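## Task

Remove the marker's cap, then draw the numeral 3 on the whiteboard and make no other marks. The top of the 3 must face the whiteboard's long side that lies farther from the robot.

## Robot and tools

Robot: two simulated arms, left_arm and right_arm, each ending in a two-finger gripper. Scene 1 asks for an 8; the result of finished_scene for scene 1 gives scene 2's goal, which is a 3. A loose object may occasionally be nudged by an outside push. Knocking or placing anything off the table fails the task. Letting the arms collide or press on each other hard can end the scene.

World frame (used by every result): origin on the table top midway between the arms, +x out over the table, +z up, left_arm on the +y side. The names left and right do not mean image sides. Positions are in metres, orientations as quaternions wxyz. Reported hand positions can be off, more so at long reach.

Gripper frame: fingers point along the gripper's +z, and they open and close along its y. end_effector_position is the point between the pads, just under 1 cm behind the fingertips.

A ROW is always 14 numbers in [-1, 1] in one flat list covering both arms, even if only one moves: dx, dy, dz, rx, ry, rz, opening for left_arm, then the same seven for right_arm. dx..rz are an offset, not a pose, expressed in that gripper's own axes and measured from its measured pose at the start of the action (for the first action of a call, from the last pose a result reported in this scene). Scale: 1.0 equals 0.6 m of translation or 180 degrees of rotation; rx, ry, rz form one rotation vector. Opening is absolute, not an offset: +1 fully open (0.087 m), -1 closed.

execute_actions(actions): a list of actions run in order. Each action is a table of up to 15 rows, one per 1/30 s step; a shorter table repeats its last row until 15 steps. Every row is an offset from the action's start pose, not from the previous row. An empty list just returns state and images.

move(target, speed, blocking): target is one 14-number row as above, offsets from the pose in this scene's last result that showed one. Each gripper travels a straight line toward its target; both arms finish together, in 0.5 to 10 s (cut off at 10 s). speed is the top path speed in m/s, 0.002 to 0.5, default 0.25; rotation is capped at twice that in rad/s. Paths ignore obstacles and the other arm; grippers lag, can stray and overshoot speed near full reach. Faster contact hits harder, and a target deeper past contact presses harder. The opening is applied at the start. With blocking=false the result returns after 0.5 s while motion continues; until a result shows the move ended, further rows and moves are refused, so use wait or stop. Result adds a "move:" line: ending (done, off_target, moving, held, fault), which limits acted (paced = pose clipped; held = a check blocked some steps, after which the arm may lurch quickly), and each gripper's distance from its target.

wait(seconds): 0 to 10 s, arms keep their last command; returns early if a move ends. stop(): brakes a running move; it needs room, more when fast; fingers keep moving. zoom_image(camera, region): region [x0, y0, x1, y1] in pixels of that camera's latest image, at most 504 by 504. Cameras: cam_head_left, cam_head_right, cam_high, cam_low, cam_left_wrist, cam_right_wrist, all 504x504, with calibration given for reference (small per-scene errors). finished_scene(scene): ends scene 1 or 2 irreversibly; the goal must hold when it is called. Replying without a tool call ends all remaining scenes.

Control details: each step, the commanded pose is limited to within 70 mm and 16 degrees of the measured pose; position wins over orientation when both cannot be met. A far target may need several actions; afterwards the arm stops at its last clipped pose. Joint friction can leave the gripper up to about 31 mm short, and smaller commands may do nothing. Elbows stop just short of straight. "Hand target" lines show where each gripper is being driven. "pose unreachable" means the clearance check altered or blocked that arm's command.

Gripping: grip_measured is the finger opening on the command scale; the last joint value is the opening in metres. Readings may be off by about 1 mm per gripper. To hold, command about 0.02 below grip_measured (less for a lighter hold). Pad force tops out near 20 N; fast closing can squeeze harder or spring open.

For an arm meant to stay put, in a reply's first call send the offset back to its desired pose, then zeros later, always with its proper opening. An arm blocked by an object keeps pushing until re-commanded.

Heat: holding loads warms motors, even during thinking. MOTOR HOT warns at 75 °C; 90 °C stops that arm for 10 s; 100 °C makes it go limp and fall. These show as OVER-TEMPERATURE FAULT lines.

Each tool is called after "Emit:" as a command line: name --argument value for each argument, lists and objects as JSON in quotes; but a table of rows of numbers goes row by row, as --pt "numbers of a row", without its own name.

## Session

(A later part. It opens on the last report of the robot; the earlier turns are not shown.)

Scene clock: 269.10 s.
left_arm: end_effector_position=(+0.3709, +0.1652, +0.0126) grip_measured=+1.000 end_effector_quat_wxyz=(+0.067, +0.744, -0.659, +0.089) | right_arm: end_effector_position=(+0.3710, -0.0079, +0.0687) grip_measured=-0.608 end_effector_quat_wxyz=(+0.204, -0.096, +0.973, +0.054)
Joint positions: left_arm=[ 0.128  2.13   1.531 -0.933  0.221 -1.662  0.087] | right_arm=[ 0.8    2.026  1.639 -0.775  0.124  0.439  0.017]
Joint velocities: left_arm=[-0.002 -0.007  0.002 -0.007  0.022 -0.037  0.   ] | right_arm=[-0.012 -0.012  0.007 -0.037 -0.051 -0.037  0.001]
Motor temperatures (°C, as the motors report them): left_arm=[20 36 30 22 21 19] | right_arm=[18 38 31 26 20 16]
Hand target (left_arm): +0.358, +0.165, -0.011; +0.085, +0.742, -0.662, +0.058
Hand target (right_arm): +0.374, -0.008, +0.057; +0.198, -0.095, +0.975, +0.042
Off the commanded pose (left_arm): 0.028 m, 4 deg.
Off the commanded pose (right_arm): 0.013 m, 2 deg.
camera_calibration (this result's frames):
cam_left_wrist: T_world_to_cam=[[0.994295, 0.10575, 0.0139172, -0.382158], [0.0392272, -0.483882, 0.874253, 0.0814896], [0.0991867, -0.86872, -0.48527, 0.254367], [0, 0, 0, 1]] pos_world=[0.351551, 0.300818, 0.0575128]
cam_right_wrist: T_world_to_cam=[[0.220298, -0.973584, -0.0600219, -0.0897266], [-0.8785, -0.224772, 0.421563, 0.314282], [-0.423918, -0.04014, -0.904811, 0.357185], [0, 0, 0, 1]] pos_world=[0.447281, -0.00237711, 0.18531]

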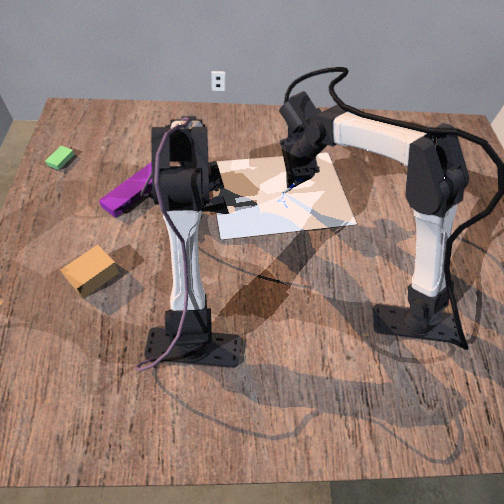

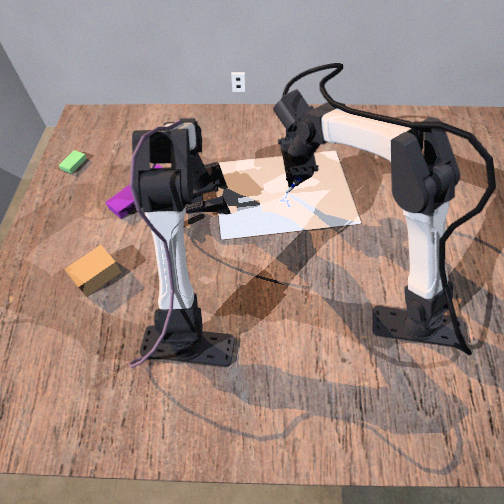

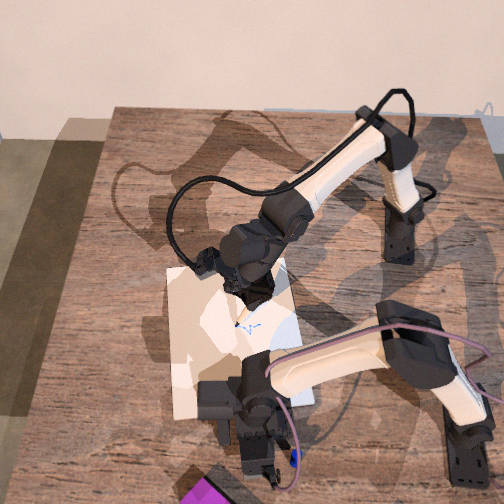

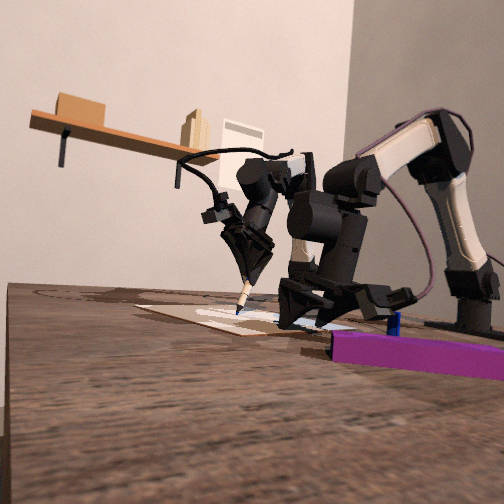

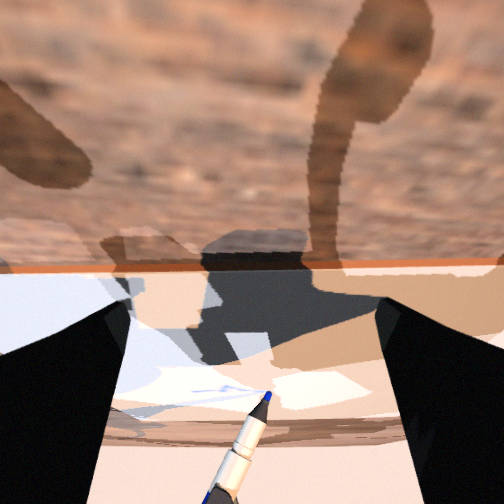

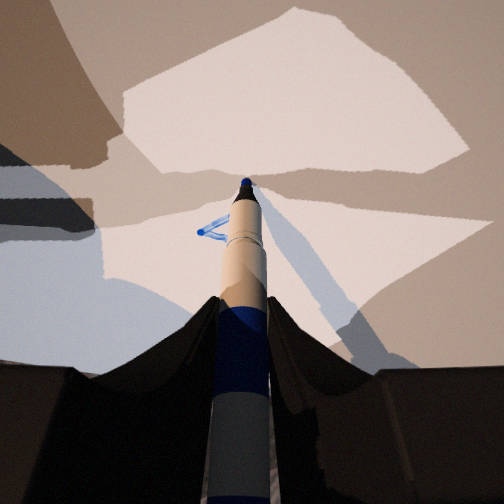

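Emit:
execute_actions --actions '[[[-0.012,0.02,0.04,-0.022,-0.008,0,1,-0.0022,0.0104,0.0267,-0.006,0.006,0,-0.72]],[[-0.012,0.02,0.04,-0.022,-0.008,0,1,0.0044,0.0161,0.026,-0.0135,0.0122,0,-0.72]],[[-0.012,0.02,0.04,-0.022,-0.008,0,1,0.0123,0.0137,0.0217,-0.0126,0.0176,-0.0007,-0.72]]]'

Scene clock: 280.73 s.
left_arm: end_effector_position=(+0.3709, +0.1652, +0.0126) grip_measured=+1.000 end_effector_quat_wxyz=(+0.067, +0.744, -0.659, +0.089) | right_arm: end_effector_position=(+0.3770, +0.0150, +0.0675) grip_measured=-0.608 end_effector_quat_wxyz=(+0.197, -0.104, +0.970, +0.097)
Joint positions: left_arm=[ 0.128  2.13   1.531 -0.933  0.221 -1.662  0.087] | right_arm=[ 0.8    2.071  1.69  -0.749  0.043  0.439  0.017]
Joint velocities: left_arm=[ 0.002  0.012 -0.007  0.066 -0.022 -0.037  0.   ] | right_arm=[-0.012 -0.007 -0.002  0.051  0.037 -0.037 -0.   ]
Motor temperatures (°C, as the motors report them): left_arm=[20 36 30 22 21 19] | right_arm=[18 38 31 26 20 16]
Hand target (left_arm): +0.358, +0.165, -0.011; +0.085, +0.742, -0.662, +0.058
Hand target (right_arm): +0.374, +0.016, +0.054; +0.177, -0.107, +0.974, +0.096
Off the commanded pose (left_arm): 0.028 m, 4 deg.
Off the commanded pose (right_arm): 0.014 m, 2 deg.
camera_calibration (this result's frames):
cam_left_wrist: T_world_to_cam=[[0.994295, 0.10575, 0.0139172, -0.382158], [0.0392272, -0.483882, 0.874253, 0.0814896], [0.0991867, -0.86872, -0.48527, 0.254367], [0, 0, 0, 1]] pos_world=[0.351551, 0.300818, 0.0575128]
cam_right_wrist: T_world_to_cam=[[0.250723, -0.957753, -0.140877, -0.0751271], [-0.861936, -0.287108, 0.417893, 0.320138], [-0.440686, 0.0166511, -0.897507, 0.364565], [0, 0, 0, 1]] pos_world=[0.455433, 0.0138905, 0.182832]

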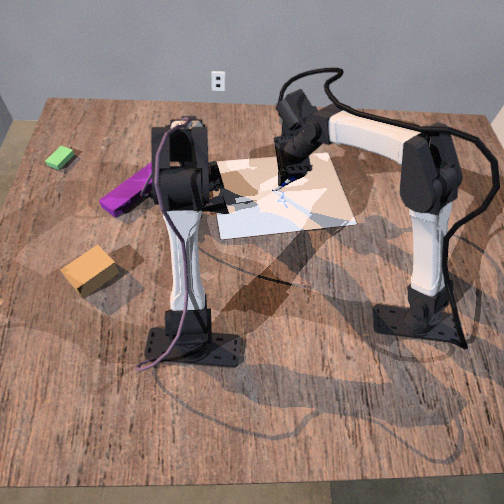

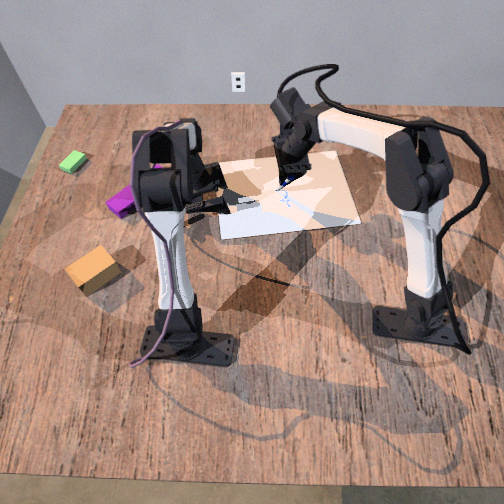

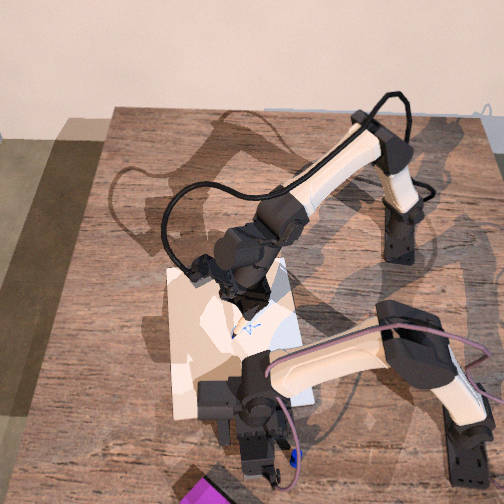

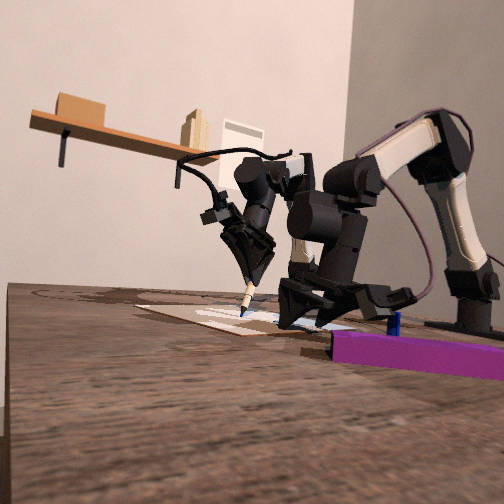

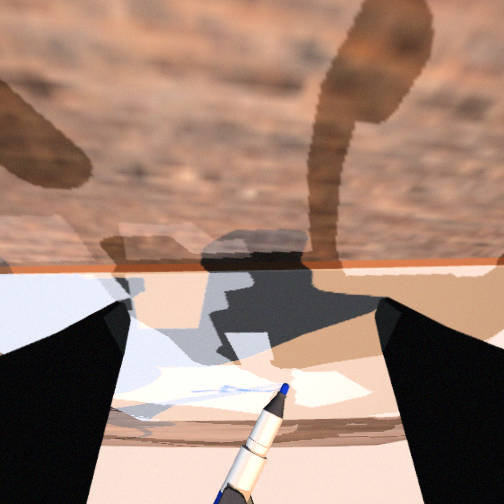

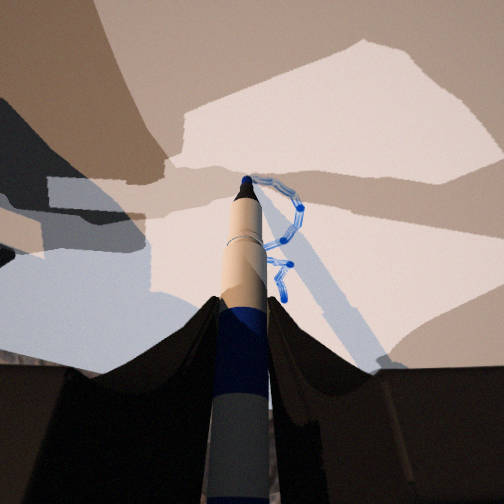

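Nice. One more, then lift.

Emit:
execute_actions --actions '[[[-0.012,0.02,0.04,-0.022,-0.008,0,1,0.0123,0.0137,0.0217,-0.0126,0.0176,-0.0007,-0.72]],[[-0.012,0.02,0.04,-0.022,-0.008,0,1,-0.024,0.008,-0.055,0,0,0,-0.72]],[[-0.012,0.02,0.04,-0.022,-0.008,0,1,-0.012,0.004,-0.03,0,0,0,-0.72]]]'

Scene clock: 286.03 s.
left_arm: end_effector_position=(+0.3709, +0.1652, +0.0126) grip_measured=+1.000 end_effector_quat_wxyz=(+0.067, +0.744, -0.659, +0.089) | right_arm: end_effector_position=(+0.3743, +0.0218, +0.1102) grip_measured=-0.608 end_effector_quat_wxyz=(+0.188, -0.108, +0.970, +0.114)
Joint positions: left_arm=[ 0.128  2.13   1.531 -0.933  0.221 -1.662  0.087] | right_arm=[ 0.8    2.069  1.854 -0.914  0.003  0.439  0.017]
Joint velocities: left_arm=[-0.007  0.012 -0.002  0.051 -0.081 -0.022  0.   ] | right_arm=[-0.007  0.002 -0.012 -0.081  0.022 -0.022 -0.   ]
Motor temperatures (°C, as the motors report them): left_arm=[20 36 30 22 21 19] | right_arm=[18 38 31 26 20 16]
Hand target (left_arm): +0.358, +0.165, -0.011; +0.085, +0.742, -0.662, +0.058
Hand target (right_arm): +0.375, +0.021, +0.118; +0.191, -0.108, +0.969, +0.116
Off the commanded pose (left_arm): 0.028 m, 4 deg.
Off the commanded pose (right_arm): 0.009 m, 0 deg.
camera_calibration (this result's frames):
cam_left_wrist: T_world_to_cam=[[0.994295, 0.10575, 0.0139172, -0.382158], [0.0392272, -0.483882, 0.874253, 0.0814896], [0.0991867, -0.86872, -0.48527, 0.254367], [0, 0, 0, 1]] pos_world=[0.351551, 0.300818, 0.0575128]
cam_right_wrist: T_world_to_cam=[[0.263688, -0.948735, -0.174272, -0.0632937], [-0.847764, -0.314123, 0.427344, 0.296143], [-0.460179, 0.0350558, -0.887134, 0.407278], [0, 0, 0, 1]] pos_world=[0.45517, 0.018699, 0.223725]

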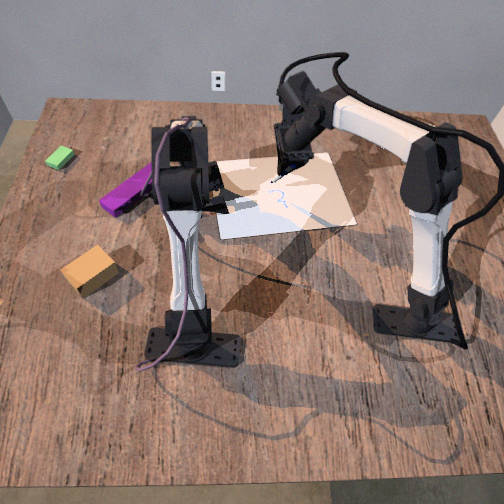

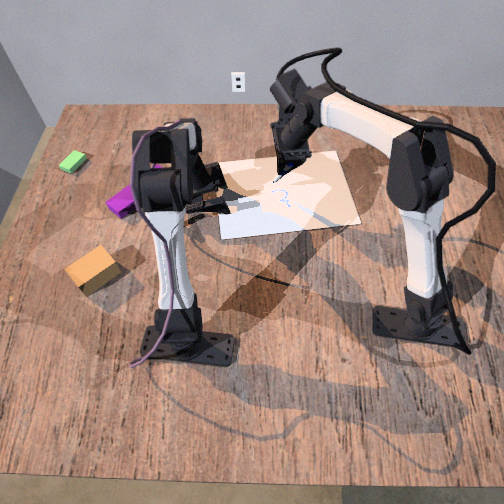

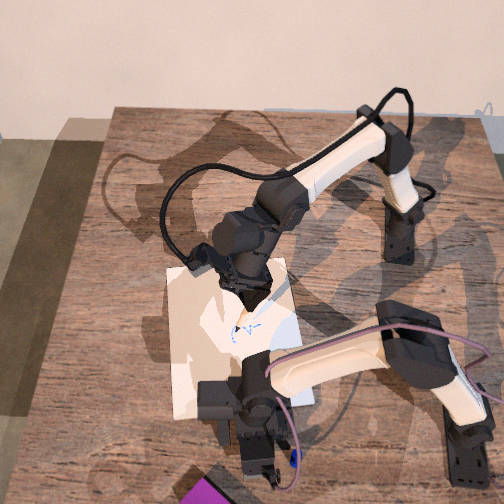

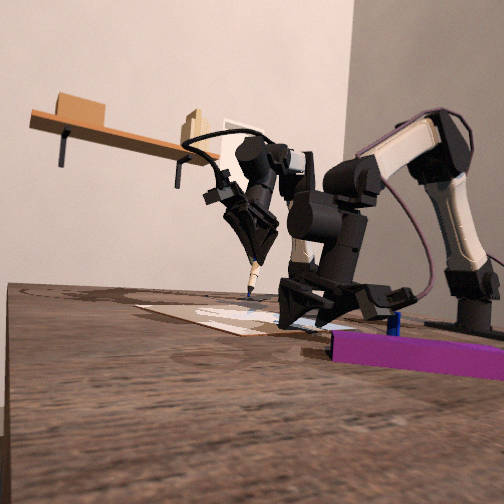

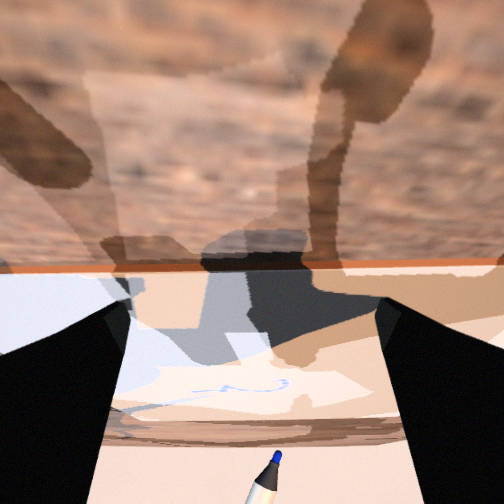

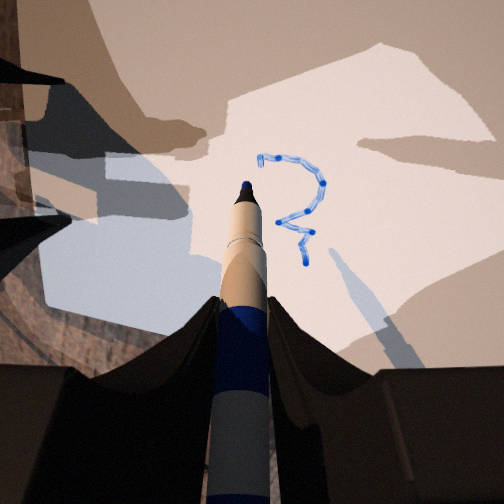

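Emit:
move --target '[-0.012,0.02,0.04,-0.022,-0.008,0,1, 0.1,-0.052,-0.035,0.021,0.027,0,-0.72]' --speed 0.06

Scene clock: 293.43 s.
left_arm: end_effector_position=(+0.3708, +0.1652, +0.0127) grip_measured=+1.000 end_effector_quat_wxyz=(+0.067, +0.744, -0.659, +0.090) | right_arm: end_effector_position=(+0.3287, -0.0176, +0.1019) grip_measured=-0.608 end_effector_quat_wxyz=(+0.158, -0.108, +0.978, +0.085)
Joint positions: left_arm=[ 0.128  2.13   1.531 -0.933  0.221 -1.662  0.087] | right_arm=[ 0.8    1.904  1.609 -0.915  0.02   0.439  0.017]
Joint velocities: left_arm=[-0.002 -0.022  0.012 -0.066 -0.022  0.037  0.   ] | right_arm=[-0.002 -0.002  0.002 -0.037  0.022 -0.066 -0.001]
Motor temperatures (°C, as the motors report them): left_arm=[20 35 30 21 21 19] | right_arm=[18 40 32 26 20 16]
Hand target (left_arm): +0.358, +0.165, -0.011; +0.085, +0.742, -0.662, +0.058
Hand target (right_arm): +0.322, -0.024, +0.099; +0.151, -0.107, +0.980, +0.076
Off the commanded pose (left_arm): 0.028 m, 4 deg.
Off the commanded pose (right_arm): 0.010 m, 1 deg.
move: off_target (left_arm)
camera_calibration (this result's frames):
cam_left_wrist: T_world_to_cam=[[0.994335, 0.105371, 0.0139744, -0.382089], [0.0389562, -0.483579, 0.874433, 0.0814814], [0.0988975, -0.868935, -0.484945, 0.254466], [0, 0, 0, 1]] pos_world=[0.351584, 0.300778, 0.0574914]
cam_right_wrist: T_world_to_cam=[[0.248817, -0.960073, -0.127868, -0.0901142], [-0.824461, -0.27923, 0.492235, 0.23506], [-0.508286, -0.0170544, -0.861019, 0.39262], [0, 0, 0, 1]] pos_world=[0.415783, -0.0141847, 0.210826]

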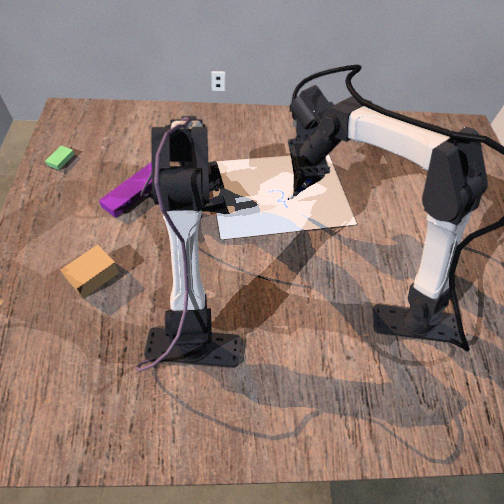

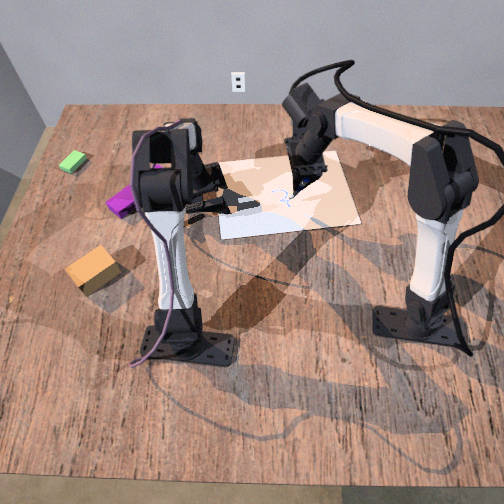

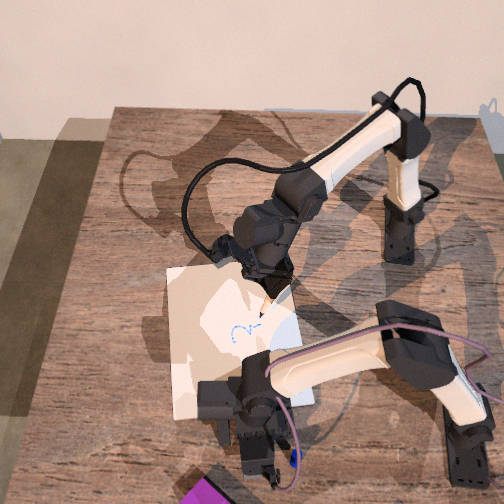

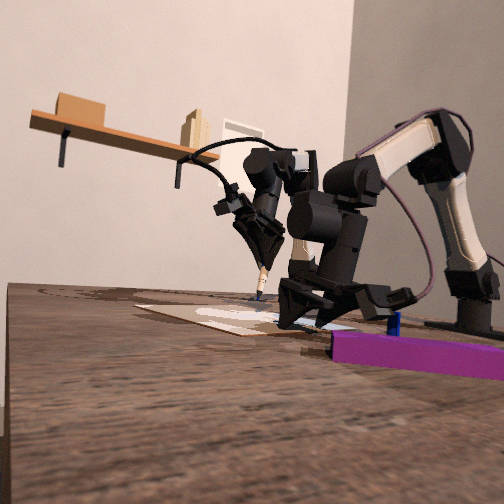

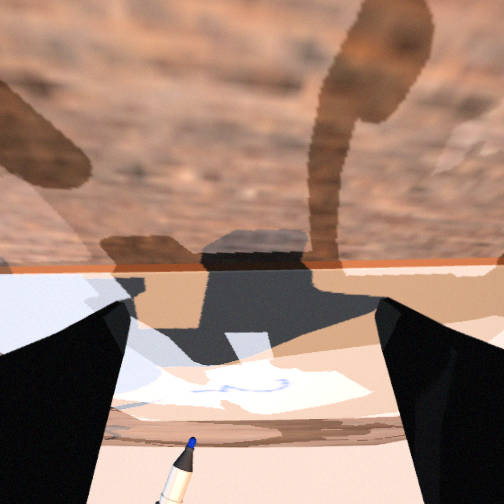

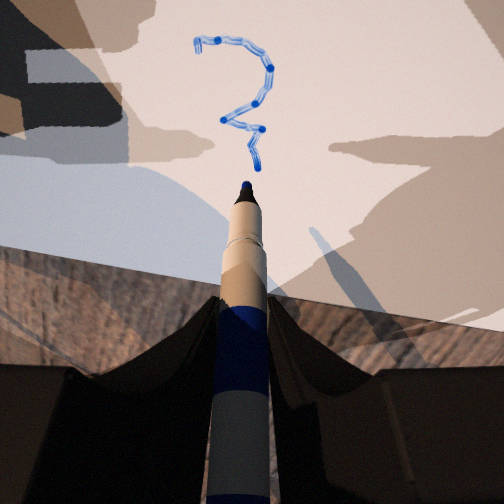

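Emit:
move --target '[-0.012,0.02,0.04,-0.022,-0.008,0,1, 0.038,-0.015,0.057,0.005,0.012,0,-0.72]' --speed 0.02

Scene clock: 302.53 s.
left_arm: end_effector_position=(+0.3708, +0.1652, +0.0127) grip_measured=+1.000 end_effector_quat_wxyz=(+0.067, +0.744, -0.659, +0.090) | right_arm: end_effector_position=(+0.3247, -0.0209, +0.0759) grip_measured=-0.608 end_effector_quat_wxyz=(+0.154, -0.108, +0.979, +0.082)
Joint positions: left_arm=[ 0.128  2.13   1.531 -0.933  0.221 -1.661  0.087] | right_arm=[ 0.8    1.904  1.507 -0.823  0.021  0.439  0.017]
Joint velocities: left_arm=[ 0.002 -0.017  0.007  0.037 -0.007  0.051  0.   ] | right_arm=[-0.027  0.012  0.002 -0.007  0.007 -0.051 -0.   ]
Motor temperatures (°C, as the motors report them): left_arm=[20 35 30 21 21 19] | right_arm=[18 41 31 25 19 16]
Hand target (left_arm): +0.358, +0.165, -0.011; +0.085, +0.742, -0.663, +0.058
Hand target (right_arm): +0.320, -0.024, +0.062; +0.140, -0.108, +0.981, +0.075
Off the commanded pose (left_arm): 0.028 m, 4 deg.
Off the commanded pose (right_arm): 0.016 m, 2 deg.
move: off_target (left_arm, right_arm)
camera_calibration (this result's frames):
cam_left_wrist: T_world_to_cam=[[0.994411, 0.104631, 0.0141434, -0.381966], [0.038451, -0.483638, 0.874423, 0.0816784], [0.0983318, -0.868992, -0.484958, 0.254685], [0, 0, 0, 1]] pos_world=[0.351646, 0.300787, 0.0574923]
cam_right_wrist: T_world_to_cam=[[0.247635, -0.960975, -0.123305, -0.0955851], [-0.82087, -0.275707, 0.500158, 0.241979], [-0.514636, -0.0226394, -0.85711, 0.369746], [0, 0, 0, 1]] pos_world=[0.412588, -0.0167688, 0.184099]

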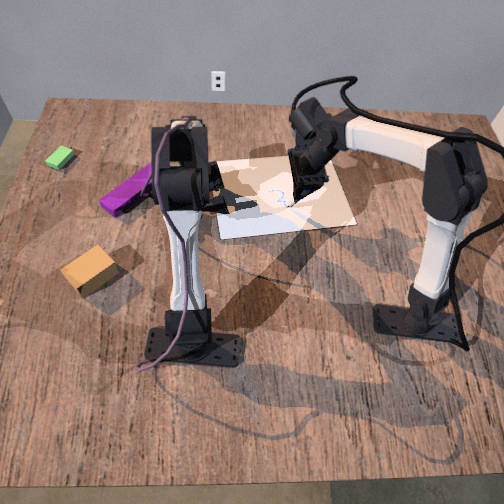

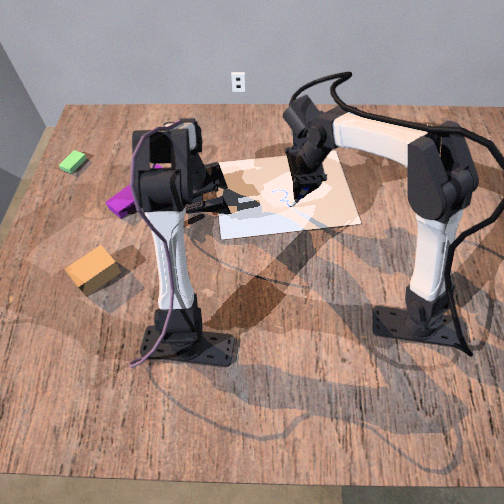

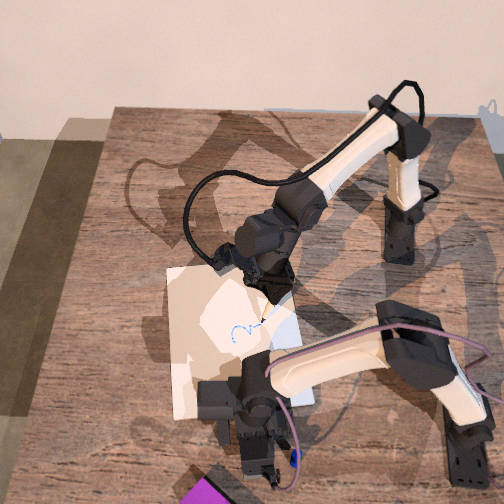

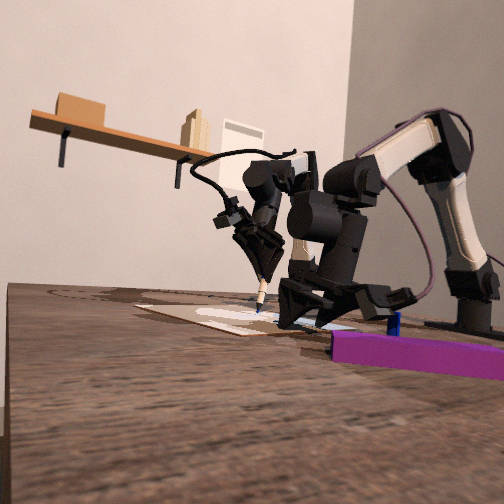

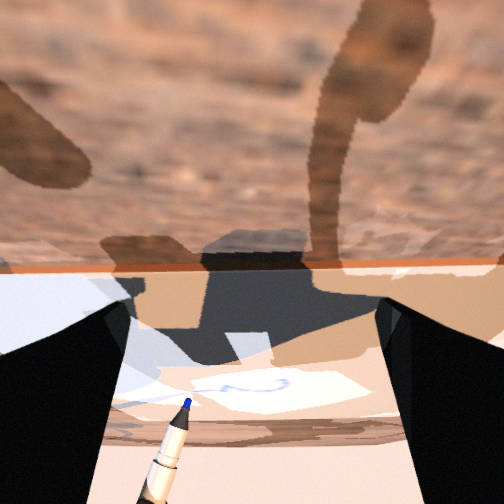

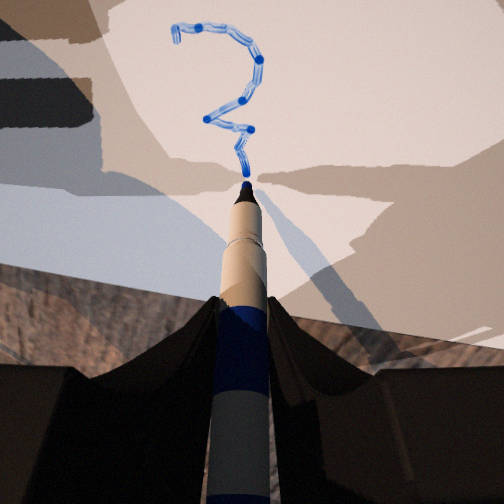

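Well placed. Land.

Emit:
execute_actions --actions '[[[-0.012,0.02,0.04,-0.022,-0.008,0,1,0.0105,-0.0015,0.032,0.007,0.016,-0.001,-0.72]],[[-0.012,0.02,0.04,-0.022,-0.008,0,1,0.0063,-0.0007,0.0217,0.0046,0.0105,-0.0007,-0.72]]]'

Scene clock: 307.80 s.
left_arm: end_effector_position=(+0.3708, +0.1652, +0.0127) grip_measured=+1.000 end_effector_quat_wxyz=(+0.067, +0.744, -0.659, +0.090) | right_arm: end_effector_position=(+0.3262, -0.0193, +0.0690) grip_measured=-0.608 end_effector_quat_wxyz=(+0.148, -0.108, +0.980, +0.079)
Joint positions: left_arm=[ 0.128  2.13   1.531 -0.933  0.221 -1.661  0.087] | right_arm=[ 0.8    1.929  1.516 -0.821  0.019  0.439  0.017]
Joint velocities: left_arm=[-0.012 -0.012 -0.007 -0.037 -0.081 -0.007  0.   ] | right_arm=[ 0.007 -0.002 -0.007  0.051  0.007 -0.051 -0.   ]
Motor temperatures (°C, as the motors report them): left_arm=[20 35 30 21 21 19] | right_arm=[18 41 31 26 19 16]
Hand target (left_arm): +0.358, +0.165, -0.011; +0.085, +0.742, -0.663, +0.058
Hand target (right_arm): +0.326, -0.018, +0.056; +0.133, -0.109, +0.983, +0.070
Off the commanded pose (left_arm): 0.028 m, 4 deg.
Off the commanded pose (right_arm): 0.014 m, 2 deg.
camera_calibration (this result's frames):
cam_left_wrist: T_world_to_cam=[[0.994411, 0.104631, 0.0141434, -0.381966], [0.038451, -0.483638, 0.874423, 0.0816784], [0.0983318, -0.868992, -0.484958, 0.254685], [0, 0, 0, 1]] pos_world=[0.351646, 0.300787, 0.0574923]
cam_right_wrist: T_world_to_cam=[[0.246802, -0.961669, -0.119506, -0.0953064], [-0.814653, -0.272679, 0.511847, 0.244231], [-0.524814, -0.0289691, -0.850724, 0.367407], [0, 0, 0, 1]] pos_world=[0.415306, -0.0144132, 0.176164]

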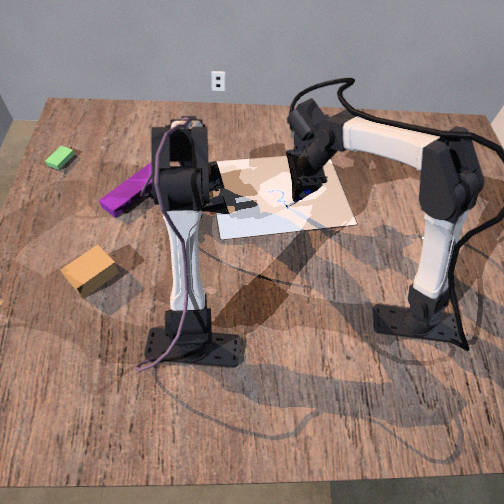

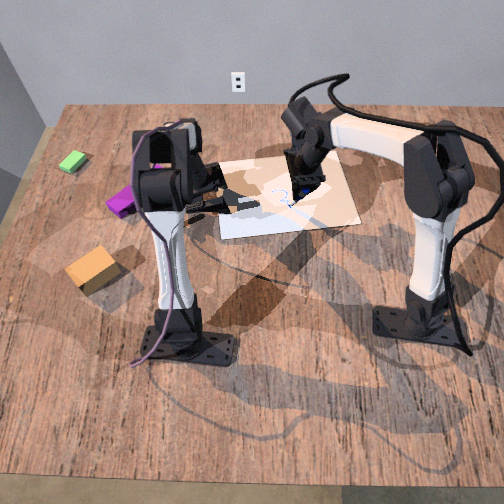

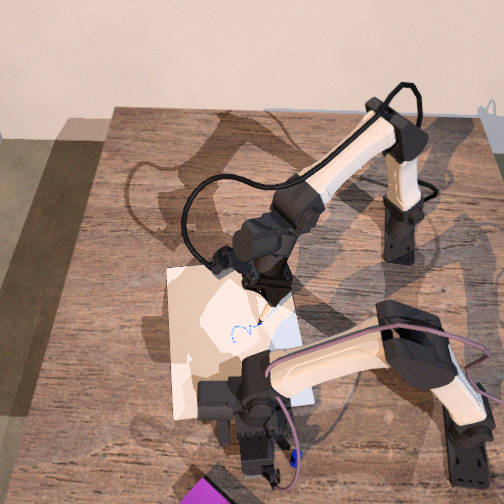

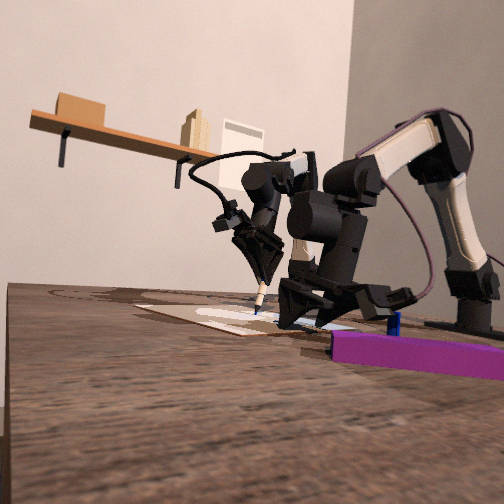

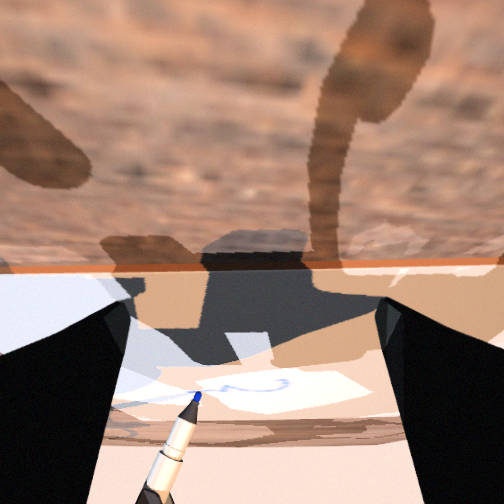

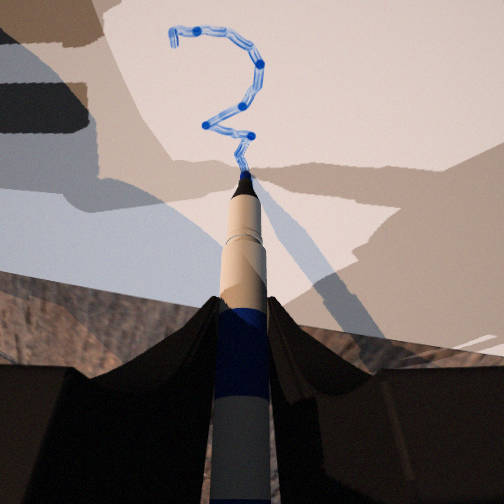

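Emit:
execute_actions --actions '[[[-0.012,0.02,0.04,-0.022,-0.008,0,1,0.0123,0.0159,0.0186,-0.0158,0.0172,-0.0006,-0.72]],[[-0.012,0.02,0.04,-0.022,-0.008,0,1,0.0123,0.0159,0.0186,-0.0158,0.0172,-0.0006,-0.72]],[[-0.012,0.02,0.04,-0.022,-0.008,0,1,0.0044,0.0161,0.026,-0.0135,0.0122,0,-0.72]]]'

Scene clock: 314.40 s.
left_arm: end_effector_position=(+0.3708, +0.1652, +0.0127) grip_measured=+1.000 end_effector_quat_wxyz=(+0.067, +0.743, -0.659, +0.090) | right_arm: end_effector_position=(+0.3159, +0.0045, +0.0678) grip_measured=-0.608 end_effector_quat_wxyz=(+0.118, -0.120, +0.975, +0.144)
Joint positions: left_arm=[ 0.128  2.13   1.531 -0.933  0.221 -1.661  0.087] | right_arm=[ 0.8    1.946  1.516 -0.786 -0.125  0.439  0.017]
Joint velocities: left_arm=[-0.012  0.017 -0.002 -0.095  0.022  0.051  0.   ] | right_arm=[ 0.007  0.002 -0.017  0.022 -0.051 -0.007 -0.001]
Motor temperatures (°C, as the motors report them): left_arm=[20 35 30 21 21 19] | right_arm=[18 40 31 25 19 16]
Hand target (left_arm): +0.358, +0.165, -0.011; +0.085, +0.742, -0.663, +0.058
Hand target (right_arm): +0.315, +0.008, +0.056; +0.102, -0.121, +0.977, +0.141
Off the commanded pose (left_arm): 0.028 m, 4 deg.
Off the commanded pose (right_arm): 0.013 m, 2 deg.
camera_calibration (this result's frames):
cam_left_wrist: T_world_to_cam=[[0.994448, 0.104261, 0.0142279, -0.381904], [0.0381984, -0.483667, 0.874418, 0.0817769], [0.098049, -0.86902, -0.484965, 0.254794], [0, 0, 0, 1]] pos_world=[0.351677, 0.300792, 0.0574927]
cam_right_wrist: T_world_to_cam=[[0.280255, -0.92691, -0.249588, -0.0718928], [-0.762945, -0.372877, 0.528088, 0.226016], [-0.582556, 0.0424231, -0.811683, 0.376955], [0, 0, 0, 1]] pos_world=[0.412183, 0.00164633, 0.168668]

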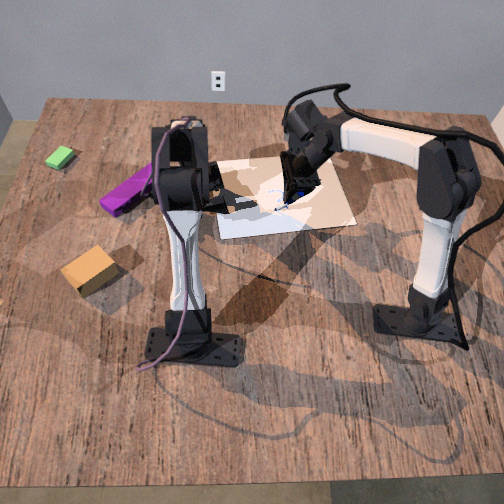

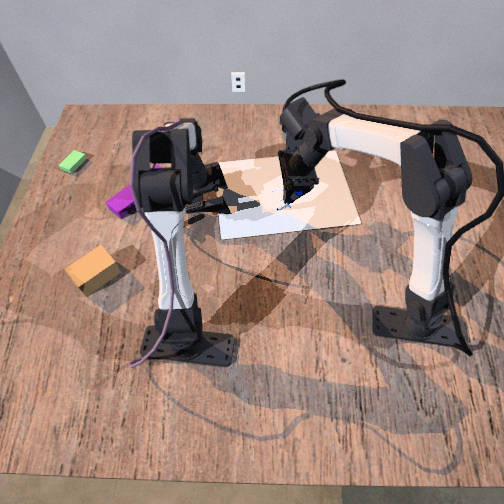

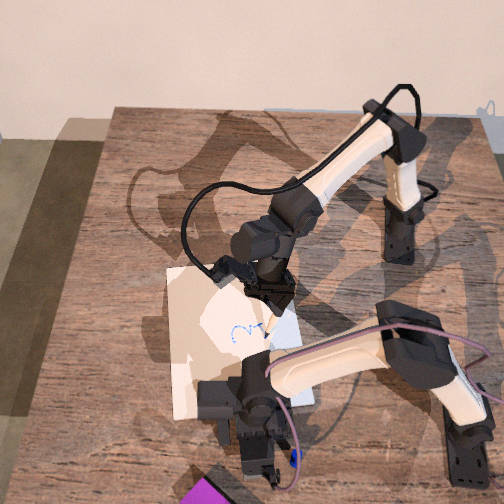

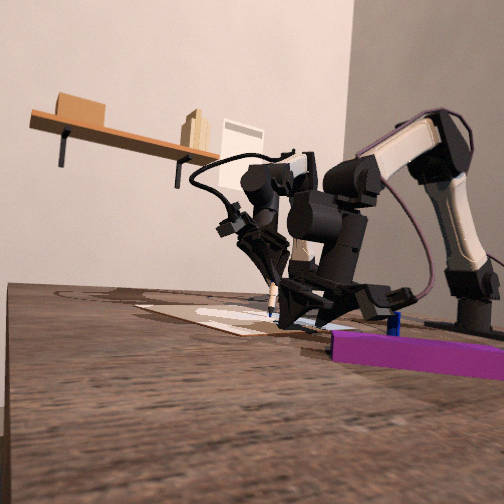

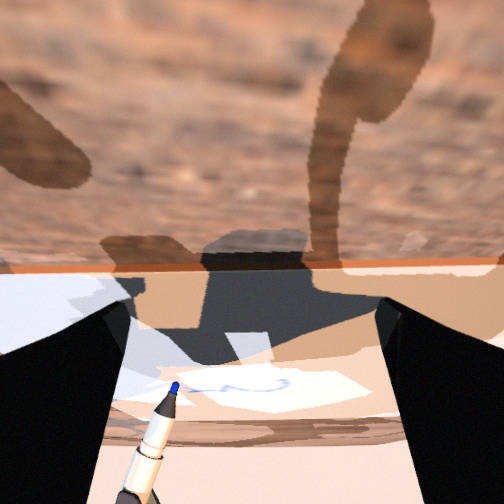

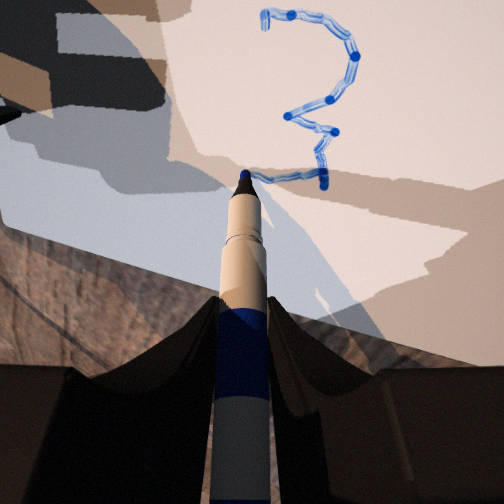

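Legible 3. Short hook, then lift.

Emit:
execute_actions --actions '[[[-0.012,0.02,0.04,-0.022,-0.008,0,1,-0.0022,0.0104,0.0267,-0.006,0.006,0,-0.72]],[[-0.012,0.02,0.04,-0.022,-0.008,0,1,-0.024,0.016,-0.055,0,0,0,-0.72]],[[0.012,0,-0.06,0,0,0,1,-0.01,0,-0.06,0,0,0,-0.72]],[[0.012,0,-0.05,0,0,0,1,0,0,-0.04,0,0,0,-0.72]]]'

Scene clock: 321.63 s.
left_arm: end_effector_position=(+0.3796, +0.1654, +0.0805) grip_measured=+1.000 end_effector_quat_wxyz=(+0.050, +0.741, -0.661, +0.108) | right_arm: end_effector_position=(+0.3114, -0.0011, +0.1387) grip_measured=-0.608 end_effector_quat_wxyz=(+0.116, -0.124, +0.974, +0.153)
Joint positions: left_arm=[ 0.128  2.055  1.688 -1.115  0.222 -1.661  0.087] | right_arm=[ 0.788  1.897  1.729 -1.043 -0.146  0.424  0.017]
Joint velocities: left_arm=[-0.017 -0.012  0.007 -0.066  0.037  0.007  0.   ] | right_arm=[ 0.002  0.007  0.007 -0.051 -0.022  0.007 -0.   ]
Motor temperatures (°C, as the motors report them): left_arm=[20 35 30 21 21 19] | right_arm=[18 40 31 25 19 16]
Hand target (left_arm): +0.375, +0.165, +0.081; +0.058, +0.742, -0.660, +0.100
Hand target (right_arm): +0.314, -0.004, +0.149; +0.123, -0.122, +0.972, +0.157
Off the commanded pose (left_arm): 0.005 m, 1 deg.
Off the commanded pose (right_arm): 0.011 m, 1 deg.
camera_calibration (this result's frames):
cam_left_wrist: T_world_to_cam=[[0.992447, 0.104183, 0.0647671, -0.394911], [-0.00617699, -0.484851, 0.874575, 0.0392508], [0.122518, -0.868369, -0.480546, 0.277297], [0, 0, 0, 1]] pos_world=[0.358197, 0.30097, 0.124503]
cam_right_wrist: T_world_to_cam=[[0.287994, -0.920158, -0.265271, -0.0584259], [-0.757325, -0.38838, 0.524995, 0.181678], [-0.586105, 0.0497005, -0.80871, 0.432812], [0, 0, 0, 1]] pos_world=[0.408089, -0.00471197, 0.239141]

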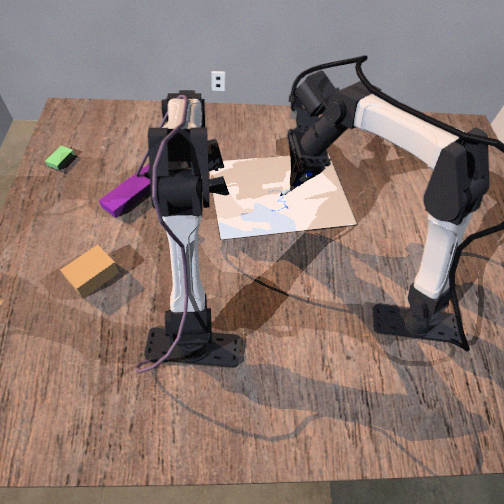

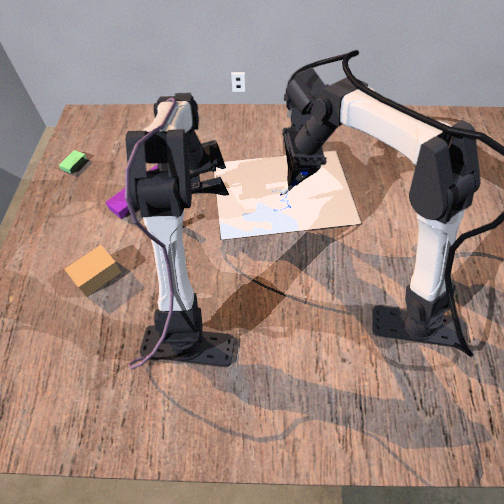

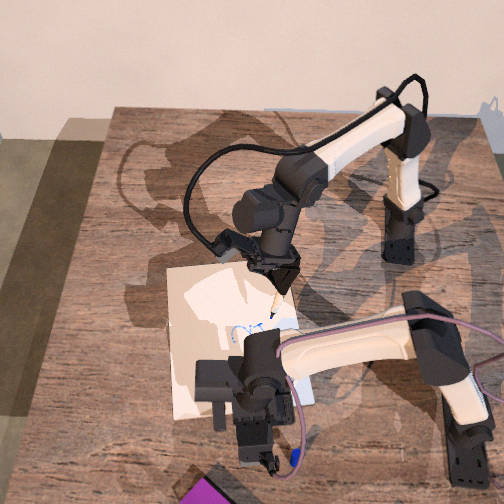

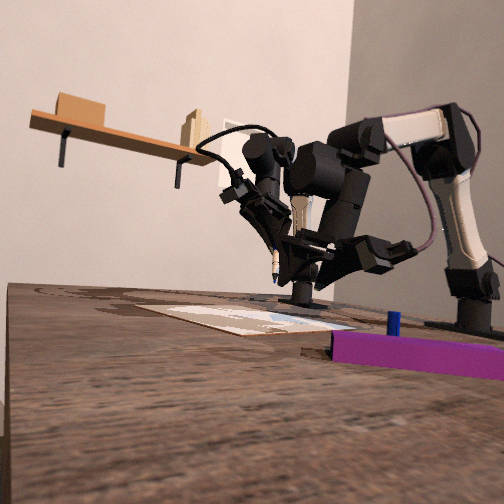

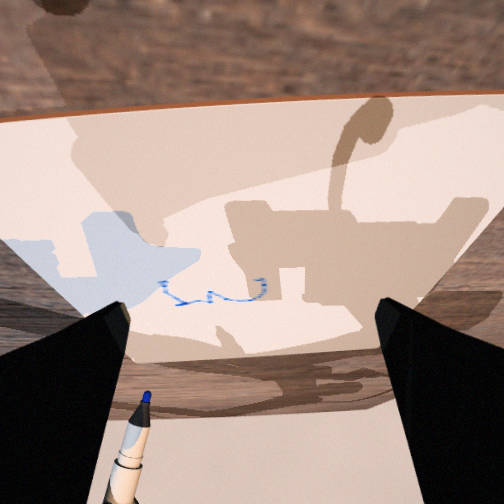

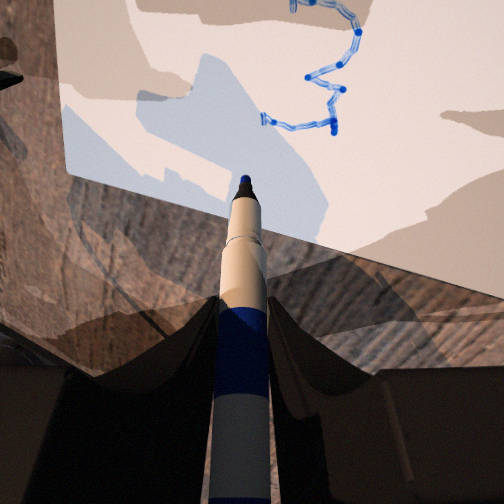

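Emit:
finished_scene --scene 2

The scene is finished.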